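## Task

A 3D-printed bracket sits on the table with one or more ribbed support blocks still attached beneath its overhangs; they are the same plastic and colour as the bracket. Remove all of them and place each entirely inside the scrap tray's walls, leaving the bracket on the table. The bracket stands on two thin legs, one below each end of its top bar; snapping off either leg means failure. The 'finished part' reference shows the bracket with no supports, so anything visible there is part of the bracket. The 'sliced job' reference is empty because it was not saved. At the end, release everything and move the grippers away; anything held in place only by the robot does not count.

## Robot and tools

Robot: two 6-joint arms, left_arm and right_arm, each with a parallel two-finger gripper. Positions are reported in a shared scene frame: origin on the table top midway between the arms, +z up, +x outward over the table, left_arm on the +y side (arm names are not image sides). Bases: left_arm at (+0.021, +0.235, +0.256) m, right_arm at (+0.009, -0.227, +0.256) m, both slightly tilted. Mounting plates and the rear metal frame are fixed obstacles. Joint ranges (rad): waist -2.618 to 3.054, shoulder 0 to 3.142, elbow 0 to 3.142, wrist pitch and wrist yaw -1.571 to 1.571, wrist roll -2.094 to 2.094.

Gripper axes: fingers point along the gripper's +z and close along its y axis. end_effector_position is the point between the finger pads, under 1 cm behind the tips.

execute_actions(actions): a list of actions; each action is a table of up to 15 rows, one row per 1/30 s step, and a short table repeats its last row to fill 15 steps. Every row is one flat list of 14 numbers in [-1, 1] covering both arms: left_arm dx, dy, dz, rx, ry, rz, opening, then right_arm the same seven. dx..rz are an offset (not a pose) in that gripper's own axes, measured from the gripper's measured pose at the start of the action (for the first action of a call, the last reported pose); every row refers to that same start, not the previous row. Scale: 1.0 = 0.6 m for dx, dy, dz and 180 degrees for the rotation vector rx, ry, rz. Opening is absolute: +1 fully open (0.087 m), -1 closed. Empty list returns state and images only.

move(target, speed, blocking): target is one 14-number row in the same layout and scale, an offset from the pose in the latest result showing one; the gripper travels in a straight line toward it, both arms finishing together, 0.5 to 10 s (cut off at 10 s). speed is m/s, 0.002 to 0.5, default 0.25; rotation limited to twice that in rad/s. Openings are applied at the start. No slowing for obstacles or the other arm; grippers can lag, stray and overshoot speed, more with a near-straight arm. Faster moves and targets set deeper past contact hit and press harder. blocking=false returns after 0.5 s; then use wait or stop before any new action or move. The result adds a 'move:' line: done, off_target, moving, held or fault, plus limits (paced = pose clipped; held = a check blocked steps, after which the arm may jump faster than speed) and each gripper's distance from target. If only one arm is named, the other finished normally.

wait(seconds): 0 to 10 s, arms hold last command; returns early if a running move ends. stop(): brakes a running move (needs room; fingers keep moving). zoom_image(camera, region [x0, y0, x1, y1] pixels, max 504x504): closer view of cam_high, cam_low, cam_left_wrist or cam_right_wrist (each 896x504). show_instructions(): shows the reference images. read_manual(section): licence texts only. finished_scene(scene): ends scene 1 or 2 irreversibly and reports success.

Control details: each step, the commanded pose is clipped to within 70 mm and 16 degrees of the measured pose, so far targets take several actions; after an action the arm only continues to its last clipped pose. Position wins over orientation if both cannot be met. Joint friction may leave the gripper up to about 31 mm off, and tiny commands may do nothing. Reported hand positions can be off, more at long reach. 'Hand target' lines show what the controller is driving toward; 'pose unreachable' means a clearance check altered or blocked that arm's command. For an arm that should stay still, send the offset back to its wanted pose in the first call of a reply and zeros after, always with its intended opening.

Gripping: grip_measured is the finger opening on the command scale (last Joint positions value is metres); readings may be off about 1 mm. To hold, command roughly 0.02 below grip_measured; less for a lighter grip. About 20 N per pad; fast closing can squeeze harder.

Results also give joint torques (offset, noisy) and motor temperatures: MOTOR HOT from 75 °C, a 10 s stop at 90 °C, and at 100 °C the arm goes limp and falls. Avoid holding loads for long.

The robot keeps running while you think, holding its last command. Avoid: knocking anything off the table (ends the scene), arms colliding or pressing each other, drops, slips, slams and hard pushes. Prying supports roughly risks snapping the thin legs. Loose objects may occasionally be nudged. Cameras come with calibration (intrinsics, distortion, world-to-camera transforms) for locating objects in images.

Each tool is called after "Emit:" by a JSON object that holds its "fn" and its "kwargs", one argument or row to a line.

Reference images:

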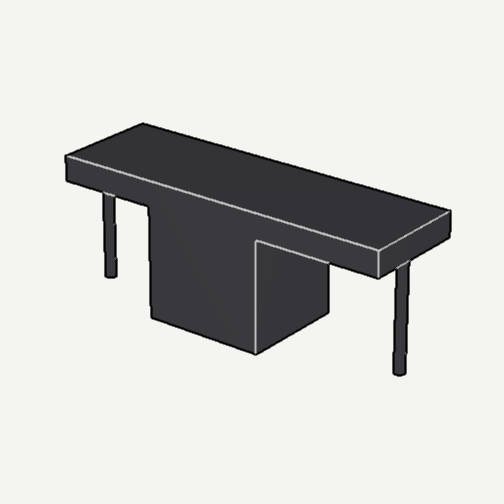

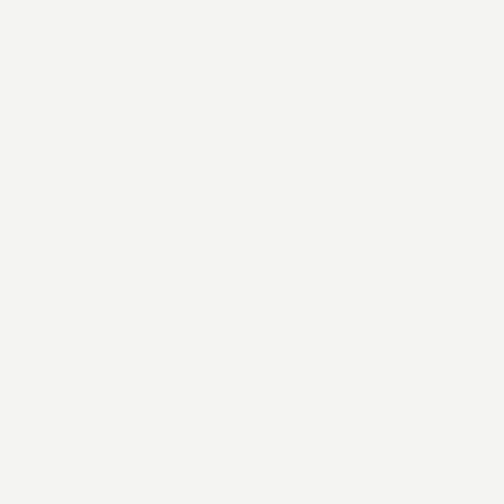

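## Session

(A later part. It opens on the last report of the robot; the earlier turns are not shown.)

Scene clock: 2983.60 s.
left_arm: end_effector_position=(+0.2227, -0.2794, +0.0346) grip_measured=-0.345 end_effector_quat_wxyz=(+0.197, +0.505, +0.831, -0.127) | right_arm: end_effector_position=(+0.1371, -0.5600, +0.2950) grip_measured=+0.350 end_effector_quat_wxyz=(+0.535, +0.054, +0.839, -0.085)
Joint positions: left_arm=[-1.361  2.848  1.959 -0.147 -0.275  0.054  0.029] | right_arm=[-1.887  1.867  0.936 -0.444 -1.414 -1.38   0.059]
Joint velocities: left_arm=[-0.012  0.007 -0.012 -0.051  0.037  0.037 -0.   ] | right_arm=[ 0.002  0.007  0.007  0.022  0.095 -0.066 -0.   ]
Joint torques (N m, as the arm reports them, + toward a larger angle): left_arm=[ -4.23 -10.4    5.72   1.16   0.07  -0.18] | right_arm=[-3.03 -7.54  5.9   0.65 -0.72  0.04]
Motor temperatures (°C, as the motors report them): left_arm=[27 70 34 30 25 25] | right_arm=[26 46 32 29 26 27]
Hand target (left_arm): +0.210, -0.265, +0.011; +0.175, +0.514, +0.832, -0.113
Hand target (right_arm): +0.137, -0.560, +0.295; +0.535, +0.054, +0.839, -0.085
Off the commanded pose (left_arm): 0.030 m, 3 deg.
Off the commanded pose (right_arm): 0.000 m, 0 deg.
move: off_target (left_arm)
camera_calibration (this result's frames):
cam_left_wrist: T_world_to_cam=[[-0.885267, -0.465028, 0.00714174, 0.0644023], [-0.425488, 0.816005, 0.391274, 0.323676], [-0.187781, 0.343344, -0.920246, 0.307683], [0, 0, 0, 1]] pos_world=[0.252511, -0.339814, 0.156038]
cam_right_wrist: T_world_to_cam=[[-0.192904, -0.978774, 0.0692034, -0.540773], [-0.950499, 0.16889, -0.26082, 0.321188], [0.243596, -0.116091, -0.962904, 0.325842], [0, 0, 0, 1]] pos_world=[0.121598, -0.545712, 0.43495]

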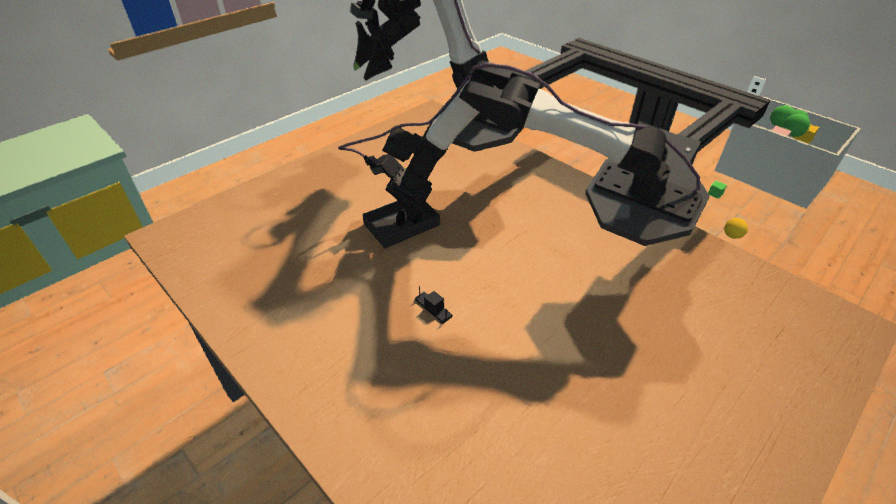

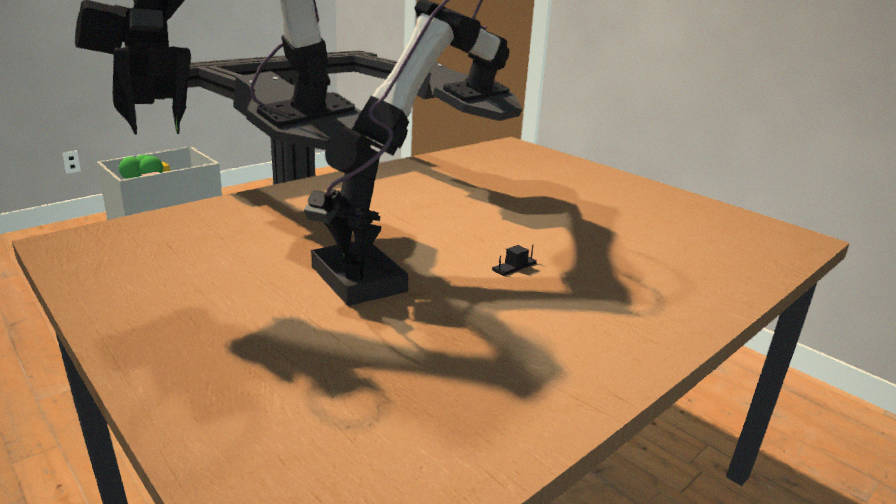

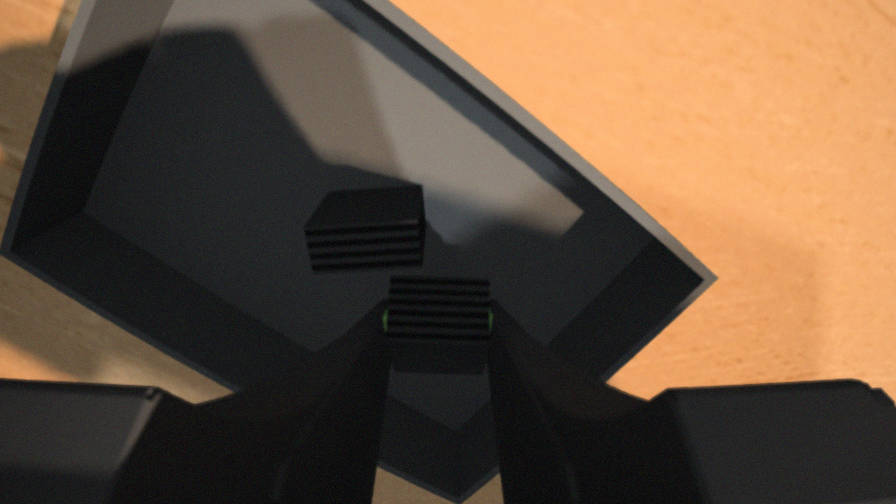

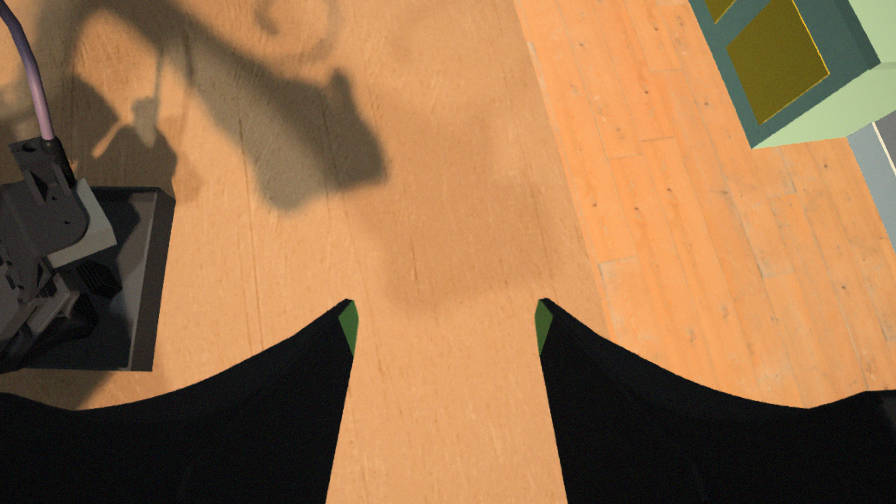

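Emit:
{"fn": "execute_actions", "kwargs": {
  "actions": [
    [[0,0,0,0,0,0,-0.45,0,0,0,0,0,0,0.35],[0,0,0,0,0,0,-0.42,0,0,0,0,0,0,0.35],[0,0,0,0,0,0,-0.39,0,0,0,0,0,0,0.35],[0,0,0,0,0,0,-0.37,0,0,0,0,0,0,0.35],[0,0,0,0,0,0,-0.36,0,0,0,0,0,0,0.35],[0,0,0,0,0,0,-0.35,0,0,0,0,0,0,0.35],[0,0,0,0,0,0,-0.34,0,0,0,0,0,0,0.35],[0,0,0,0,0,0,-0.33,0,0,0,0,0,0,0.35],[0,0,0,0,0,0,-0.32,0,0,0,0,0,0,0.35],[0,0,0,0,0,0,-0.31,0,0,0,0,0,0,0.35],[0,0,0,0,0,0,-0.30,0,0,0,0,0,0,0.35],[0,0,0,0,0,0,-0.28,0,0,0,0,0,0,0.35],[0,0,0,0,0,0,-0.26,0,0,0,0,0,0,0.35],[0,0,0,0,0,0,-0.24,0,0,0,0,0,0,0.35],[0,0,0,0,0,0,-0.22,0,0,0,0,0,0,0.35]],
    [[0,0,0,0,0,0,-0.2,0,0,0,0,0,0,0.35]]
  ]
}}

Scene clock: 2993.40 s.
left_arm: end_effector_position=(+0.2228, -0.2796, +0.0347) grip_measured=-0.200 end_effector_quat_wxyz=(+0.197, +0.505, +0.831, -0.127) | right_arm: end_effector_position=(+0.1371, -0.5600, +0.2950) grip_measured=+0.350 end_effector_quat_wxyz=(+0.535, +0.054, +0.839, -0.085)
Joint positions: left_arm=[-1.361  2.848  1.959 -0.146 -0.275  0.054  0.035] | right_arm=[-1.887  1.867  0.936 -0.444 -1.414 -1.38   0.059]
Joint velocities: left_arm=[-0.002 -0.002 -0.012 -0.037 -0.022  0.037 -0.001] | right_arm=[ 0.012 -0.017  0.002  0.007 -0.022 -0.007  0.001]
Joint torques (N m, as the arm reports them, + toward a larger angle): left_arm=[ -4.28 -13.55   6.16   1.22   0.08  -0.17] | right_arm=[-2.97 -7.49  5.86  0.64 -0.72  0.03]
Motor temperatures (°C, as the motors report them): left_arm=[27 69 34 30 25 25] | right_arm=[26 46 32 29 26 27]
Hand target (left_arm): +0.223, -0.280, +0.035; +0.197, +0.505, +0.831, -0.127
Hand target (right_arm): +0.137, -0.560, +0.295; +0.535, +0.054, +0.839, -0.085
Off the commanded pose (left_arm): 0.000 m, 0 deg.
Off the commanded pose (right_arm): 0.000 m, 0 deg.
camera_calibration (this result's frames):
cam_left_wrist: T_world_to_cam=[[-0.885123, -0.465301, 0.00723949, 0.0642906], [-0.425912, 0.816267, 0.390266, 0.324092], [-0.1875, 0.34235, -0.920674, 0.307541], [0, 0, 0, 1]] pos_world=[0.252604, -0.339918, 0.156198]
cam_right_wrist: T_world_to_cam=[[-0.192904, -0.978774, 0.0692034, -0.540773], [-0.950499, 0.16889, -0.26082, 0.321188], [0.243596, -0.116091, -0.962904, 0.325842], [0, 0, 0, 1]] pos_world=[0.121598, -0.545712, 0.43495]

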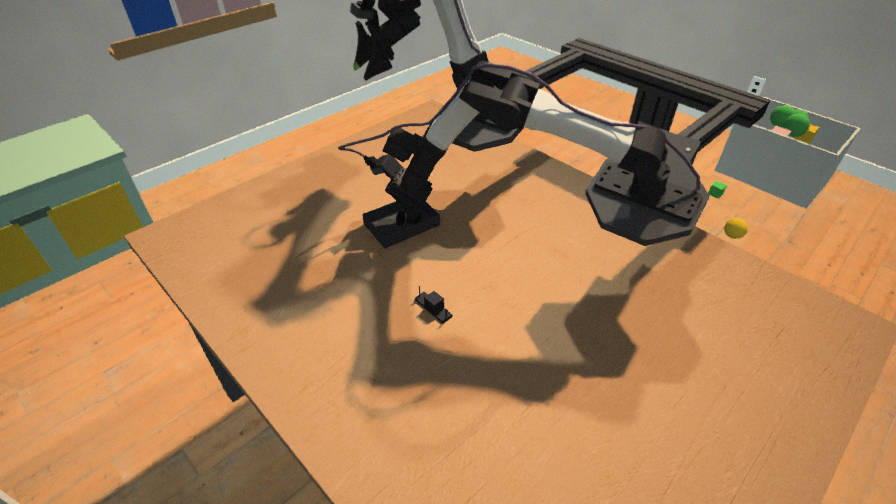

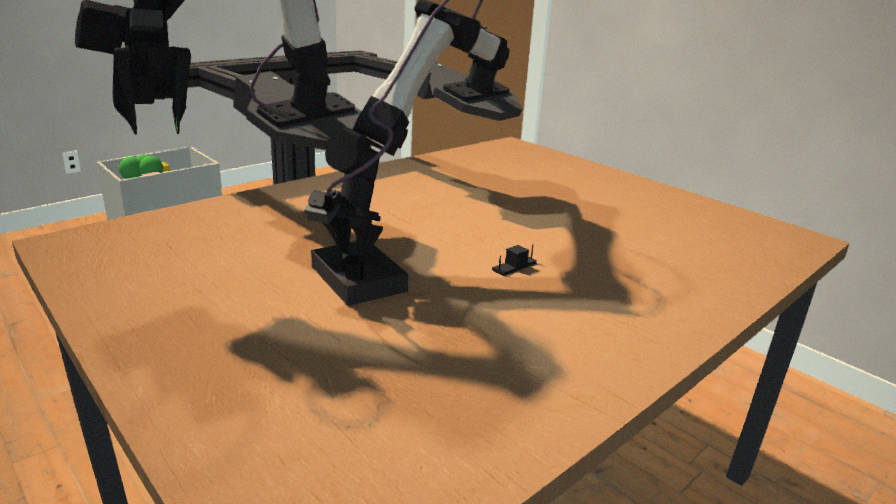

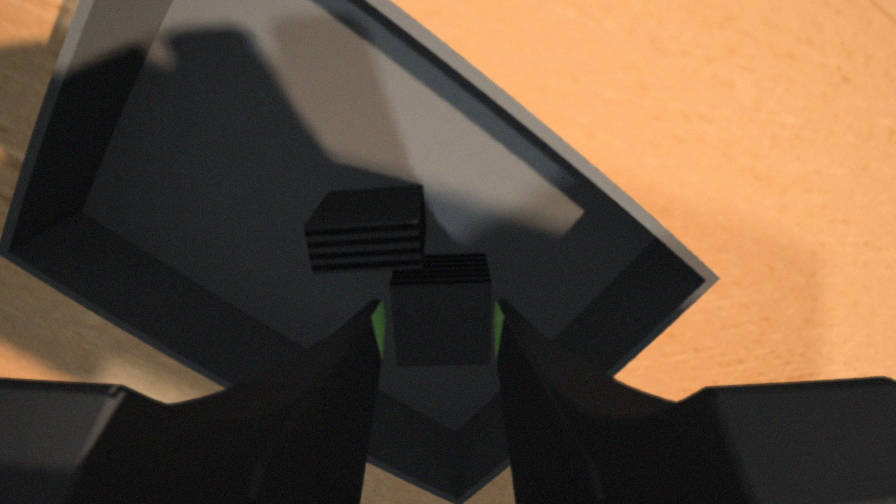

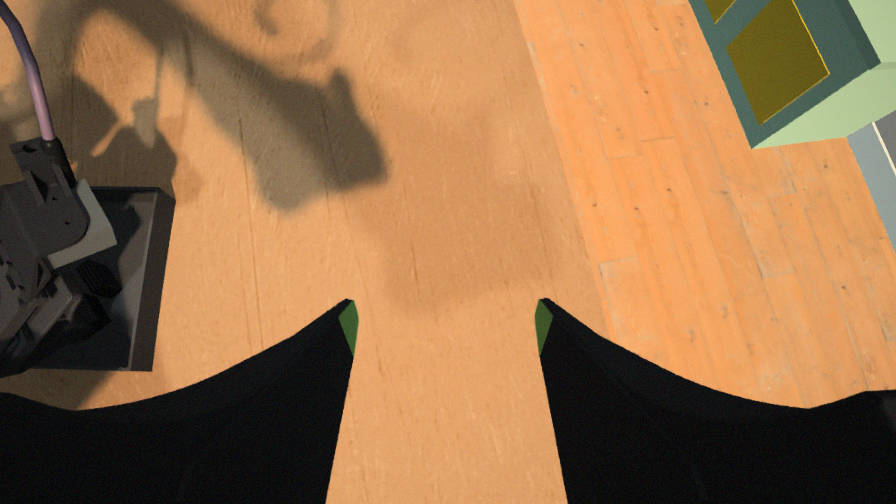

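Emit:
{"fn": "execute_actions", "kwargs": {
  "actions": [
    [[0,0,0,0,0,0,-0.17,0,0,0,0,0,0,0.35],[0,0,0,0,0,0,-0.14,0,0,0,0,0,0,0.35],[0,0,0,0,0,0,-0.11,0,0,0,0,0,0,0.35],[0,0,0,0,0,0,-0.08,0,0,0,0,0,0,0.35],[0,0,0,0,0,0,-0.05,0,0,0,0,0,0,0.35],[0,0,0,0,0,0,-0.03,0,0,0,0,0,0,0.35]]
  ]
}}

Emit:
{"fn": "move", "kwargs": {
  "target": [-0.061, 0, -0.137, 0, 0, 0, -0.03, 0, 0, 0, 0, 0, 0, 0.35],
  "speed": 0.1
}}

Scene clock: 3006.53 s.
left_arm: end_effector_position=(+0.2228, -0.2796, +0.0347) grip_measured=-0.030 end_effector_quat_wxyz=(+0.197, +0.505, +0.831, -0.127) | right_arm: end_effector_position=(+0.1371, -0.5600, +0.2950) grip_measured=+0.350 end_effector_quat_wxyz=(+0.535, +0.054, +0.839, -0.085)
Joint positions: left_arm=[-1.361  2.848  1.959 -0.146 -0.275  0.054  0.042] | right_arm=[-1.887  1.867  0.936 -0.444 -1.414 -1.38   0.059]
Joint velocities: left_arm=[ 0.007  0.012  0.002 -0.007  0.007 -0.051  0.   ] | right_arm=[-0.027 -0.002  0.007  0.037  0.007 -0.037 -0.   ]
Joint torques (N m, as the arm reports them, + toward a larger angle): left_arm=[ -4.33 -13.61   6.1    1.2    0.06  -0.17] | right_arm=[-3.06 -7.48  5.86  0.62 -0.73  0.05]
Motor temperatures (°C, as the motors report them): left_arm=[27 72 34 30 25 25] | right_arm=[26 46 32 29 26 27]
Hand target (left_arm): +0.223, -0.280, +0.035; +0.197, +0.505, +0.831, -0.127
Hand target (right_arm): +0.137, -0.560, +0.295; +0.535, +0.054, +0.839, -0.085
Off the commanded pose (left_arm): 0.000 m, 0 deg.
Off the commanded pose (right_arm): 0.000 m, 0 deg.
camera_calibration (this result's frames):
cam_left_wrist: T_world_to_cam=[[-0.885123, -0.465301, 0.00723949, 0.0642906], [-0.425912, 0.816267, 0.390266, 0.324092], [-0.1875, 0.34235, -0.920674, 0.307541], [0, 0, 0, 1]] pos_world=[0.252604, -0.339918, 0.156198]
cam_right_wrist: T_world_to_cam=[[-0.192904, -0.978774, 0.0692034, -0.540773], [-0.950499, 0.16889, -0.26082, 0.321188], [0.243596, -0.116091, -0.962904, 0.325842], [0, 0, 0, 1]] pos_world=[0.121598, -0.545712, 0.43495]

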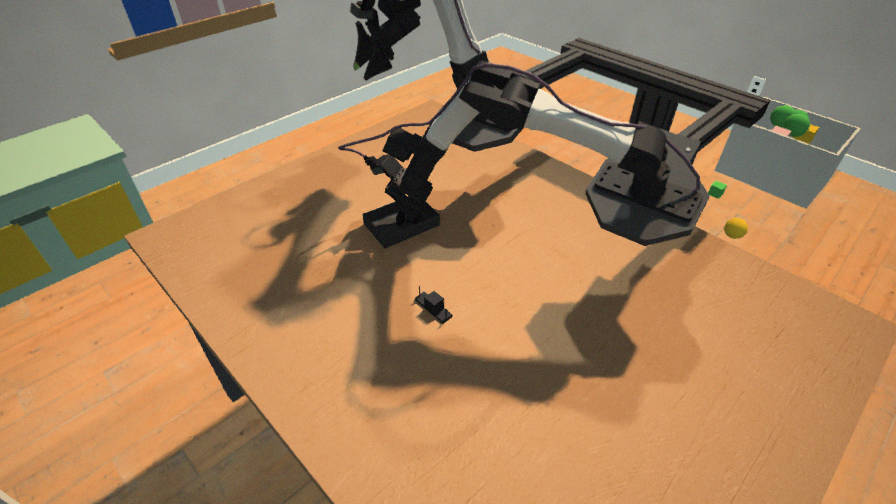

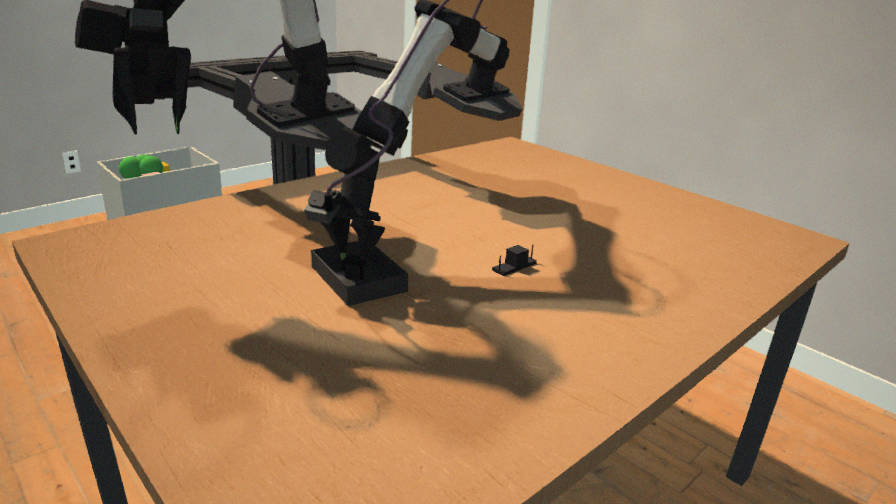

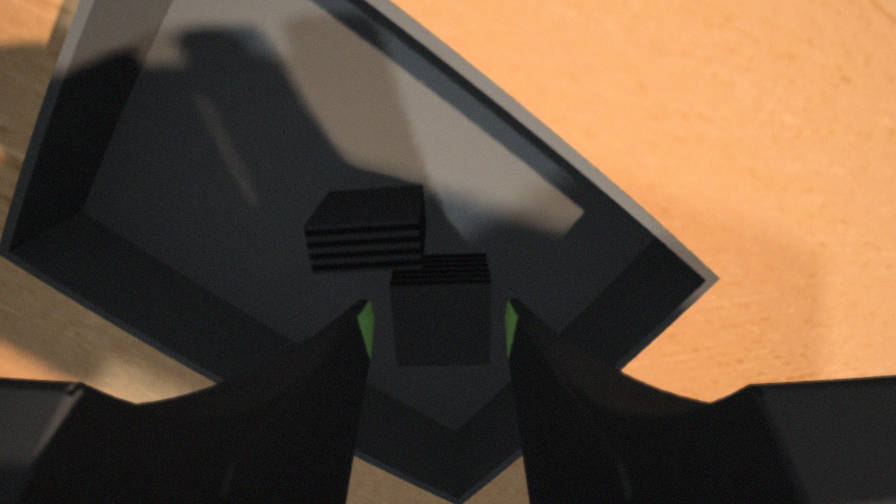

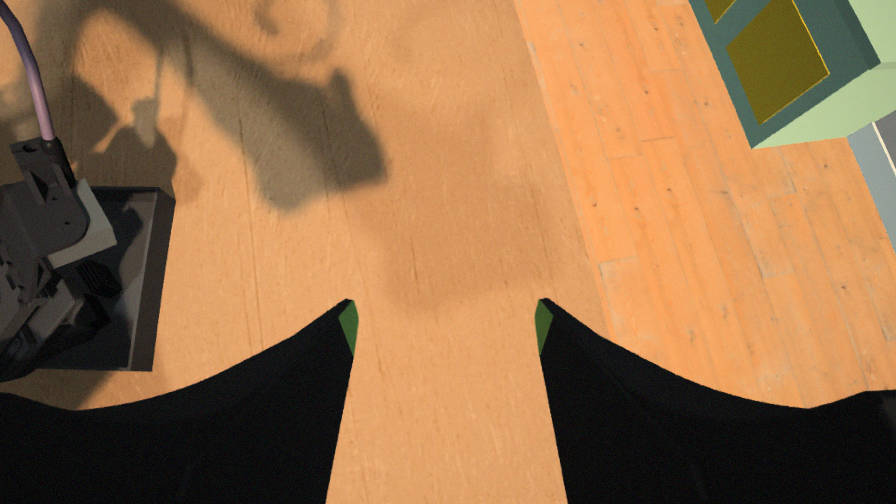

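Scene clock: 3007.97 s.
left_arm: end_effector_position=(+0.2326, -0.2897, +0.1334) grip_measured=-0.030 end_effector_quat_wxyz=(+0.216, +0.495, +0.829, -0.144) | right_arm: end_effector_position=(+0.1371, -0.5600, +0.2950) grip_measured=+0.350 end_effector_quat_wxyz=(+0.535, +0.054, +0.839, -0.085)
Joint positions: left_arm=[-1.402  2.612  1.891 -0.271 -0.289  0.017  0.042] | right_arm=[-1.887  1.867  0.936 -0.444 -1.414 -1.38   0.059]
Joint velocities: left_arm=[ 0.007 -0.002  0.002  0.022 -0.051 -0.007  0.   ] | right_arm=[ 0.012 -0.012 -0.007 -0.022  0.007 -0.066  0.   ]
Joint torques (N m, as the arm reports them, + toward a larger angle): left_arm=[ -4.9  -13.55   4.28   1.06  -0.05  -0.21] | right_arm=[-3.04 -7.49  5.89  0.65 -0.7   0.05]
Motor temperatures (°C, as the motors report them): left_arm=[27 73 34 30 25 25] | right_arm=[26 46 32 29 26 27]
Hand target (left_arm): +0.222, -0.276, +0.125; +0.197, +0.505, +0.831, -0.127
Hand target (right_arm): +0.137, -0.560, +0.295; +0.535, +0.054, +0.839, -0.085
Off the commanded pose (left_arm): 0.021 m, 3 deg.
Off the commanded pose (right_arm): 0.000 m, 0 deg.
move: off_target (left_arm)
camera_calibration (this result's frames):
cam_left_wrist: T_world_to_cam=[[-0.879799, -0.474926, 0.0199765, 0.0618397], [-0.440202, 0.829893, 0.342783, 0.311639], [-0.179375, 0.292787, -0.939202, 0.389944], [0, 0, 0, 1]] pos_world=[0.261537, -0.343429, 0.258176]
cam_right_wrist: T_world_to_cam=[[-0.192904, -0.978774, 0.0692034, -0.540773], [-0.950499, 0.16889, -0.26082, 0.321188], [0.243596, -0.116091, -0.962904, 0.325842], [0, 0, 0, 1]] pos_world=[0.121598, -0.545712, 0.43495]

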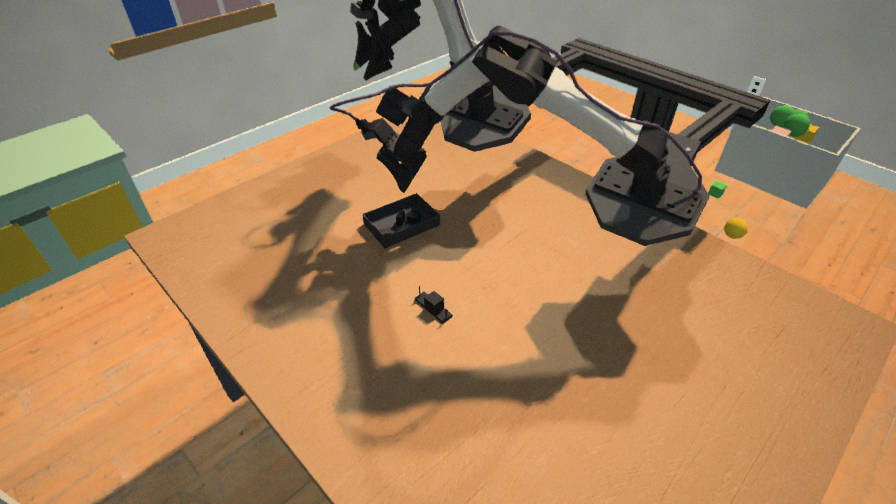

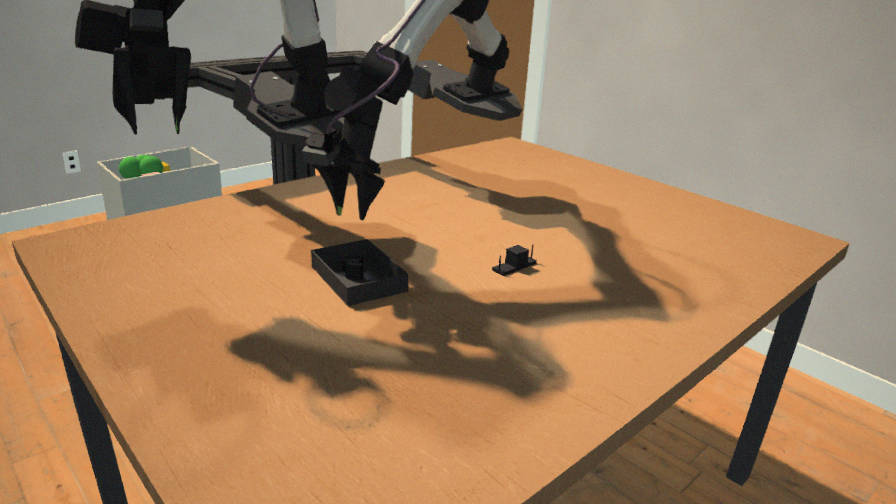

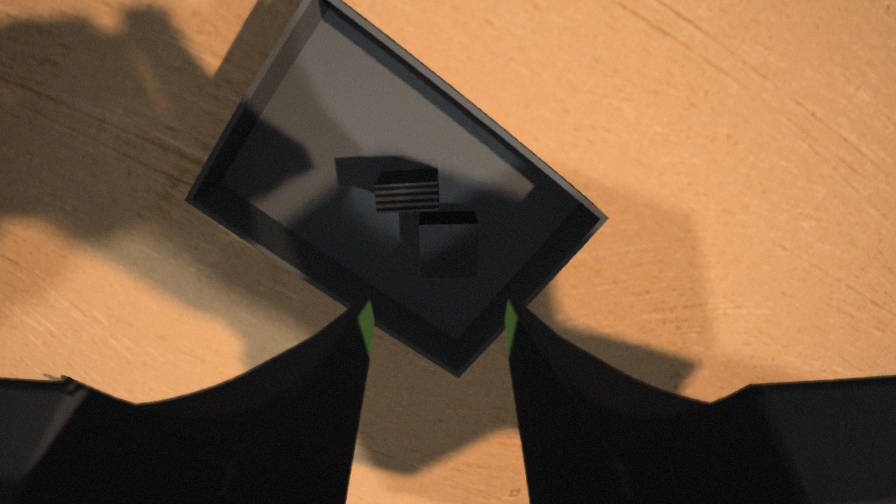

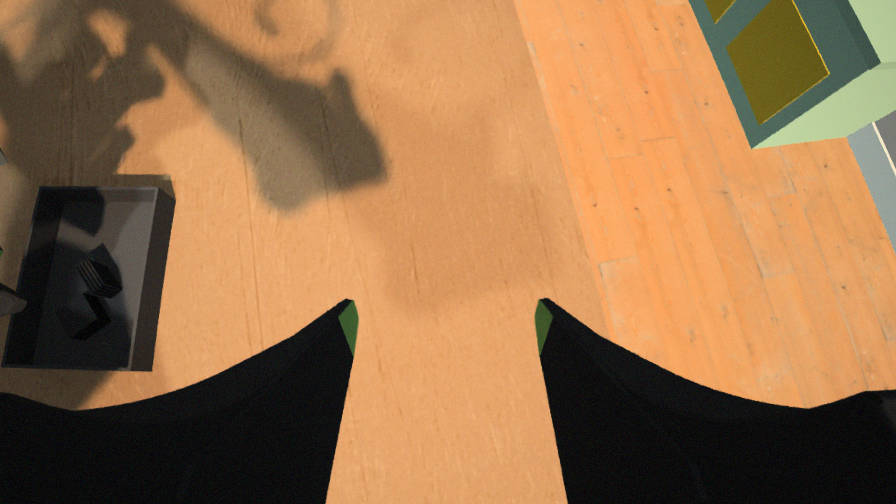

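Emit:
{"fn": "move", "kwargs": {
  "target": [0.3167, 0.253, -0.422, -0.1116, -0.0056, -0.1925, -0.03, 0, 0, 0, 0, 0, 0, 0.35],
  "speed": 0.25
}}

Emit:
{"fn": "zoom_image", "kwargs": {
  "camera": "cam_low",
  "region": [290, 220, 570, 320]
}}

Emit:
{"fn": "zoom_image", "kwargs": {
  "camera": "cam_high",
  "region": [340, 180, 500, 340]
}}

Scene clock: 3016.97 s.
left_arm: end_effector_position=(+0.2468, +0.0237, +0.2667) grip_measured=-0.030 end_effector_quat_wxyz=(+0.268, +0.182, +0.943, -0.077) | right_arm: end_effector_position=(+0.1371, -0.5600, +0.2950) grip_measured=+0.350 end_effector_quat_wxyz=(+0.535, +0.054, +0.839, -0.085)
Joint positions: left_arm=[-1.195  1.315  0.665 -0.275 -0.508 -0.405  0.042] | right_arm=[-1.887  1.867  0.936 -0.444 -1.414 -1.38   0.059]
Joint velocities: left_arm=[ 0.012  0.022 -0.017 -0.007  0.007 -0.037  0.   ] | right_arm=[-0.007 -0.007 -0.012  0.007 -0.037 -0.022 -0.001]
Joint torques (N m, as the arm reports them, + toward a larger angle): left_arm=[ 0.22 -5.48  4.37  1.06 -0.17 -0.21] | right_arm=[-3.07 -7.55  5.86  0.6  -0.7   0.04]
Motor temperatures (°C, as the motors report them): left_arm=[27 73 33 30 25 25] | right_arm=[26 46 32 29 26 27]
Hand target (left_arm): +0.240, +0.038, +0.259; +0.255, +0.182, +0.948, -0.060
Hand target (right_arm): +0.137, -0.560, +0.295; +0.535, +0.054, +0.839, -0.085
Off the commanded pose (left_arm): 0.025 m, 3 deg.
Off the commanded pose (right_arm): 0.000 m, 0 deg.
move: off_target (left_arm)
camera_calibration (this result's frames):
cam_left_wrist: T_world_to_cam=[[-0.377248, -0.925065, 0.0440268, 0.100716], [-0.876241, 0.371919, 0.306395, 0.140229], [-0.29981, 0.0770086, -0.950886, 0.463932], [0, 0, 0, 1]] pos_world=[0.29996, 0.005288, 0.393747]
cam_right_wrist: T_world_to_cam=[[-0.192904, -0.978774, 0.0692034, -0.540773], [-0.950499, 0.16889, -0.26082, 0.321188], [0.243596, -0.116091, -0.962904, 0.325842], [0, 0, 0, 1]] pos_world=[0.121598, -0.545712, 0.43495]

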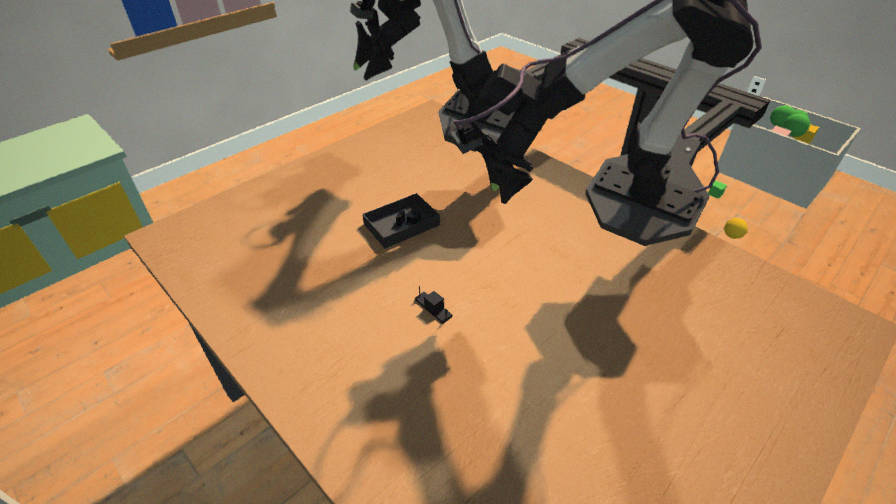

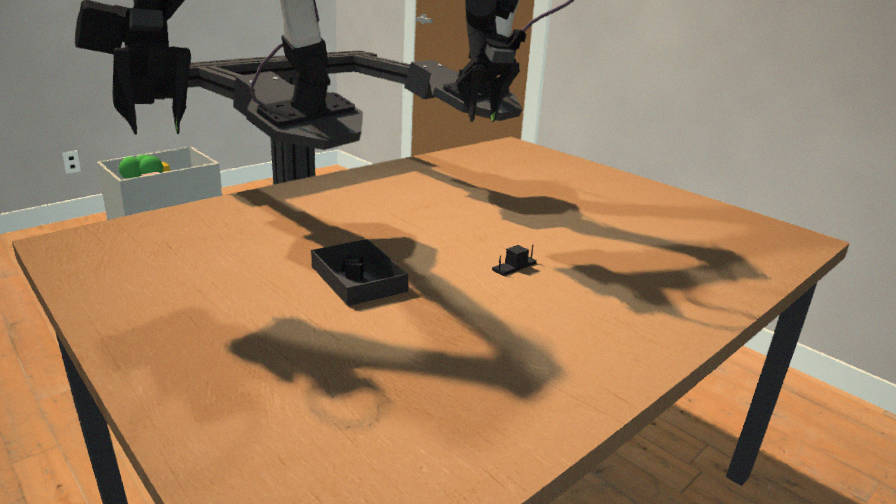

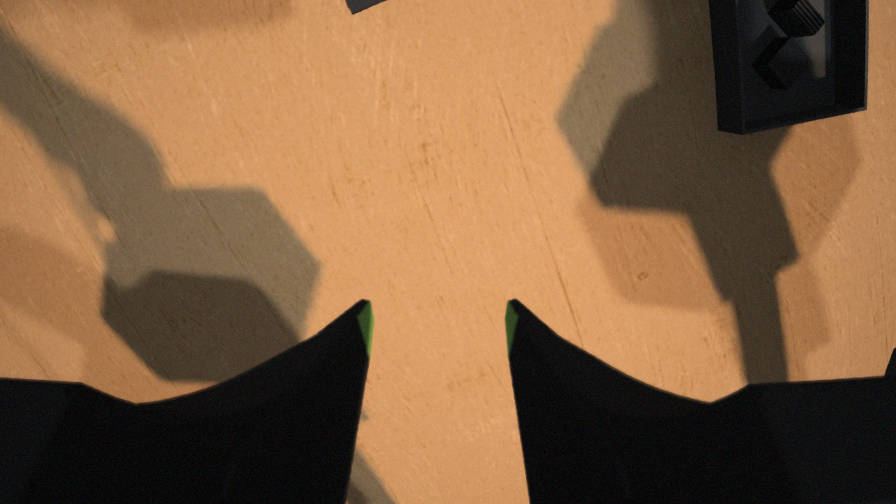

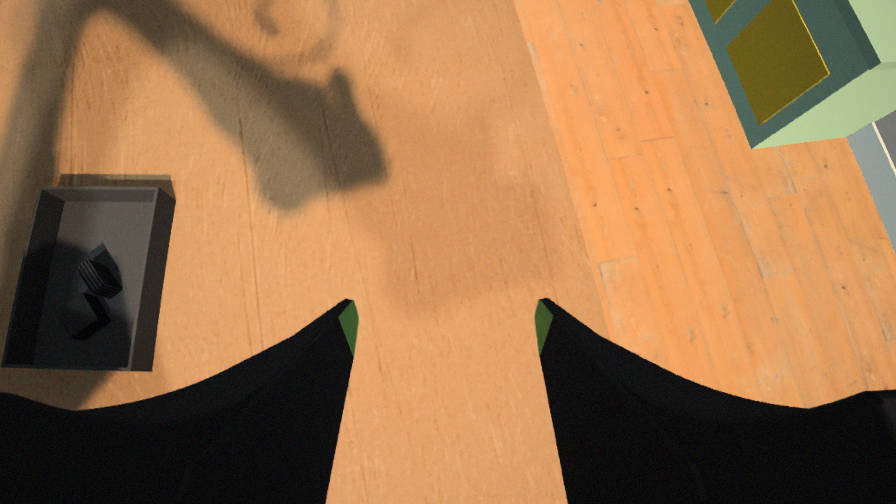

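Region (290, 220, 570, 320) of cam_low's 896x504 image, scaled by 1.800, with more detail than that image has; it fills the top 180 rows of this view, and the rest is white.

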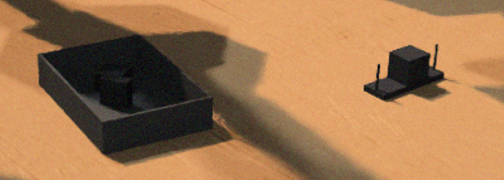

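Region (340, 180, 500, 340) of cam_high's 896x504 image, scaled by 3.150, with more detail than that image has.

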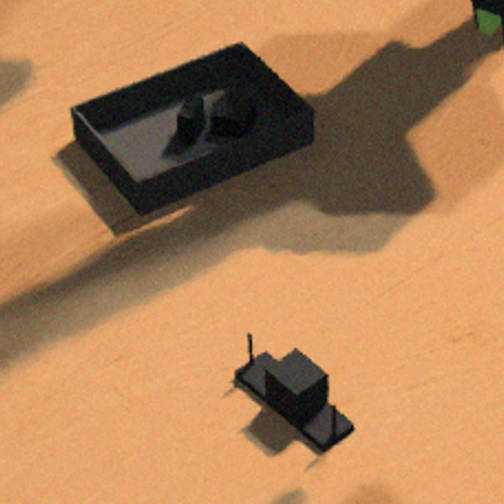

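Emit:
{"fn": "finished_scene", "kwargs": {
  "scene": 1
}}

The scene is finished: the task was done.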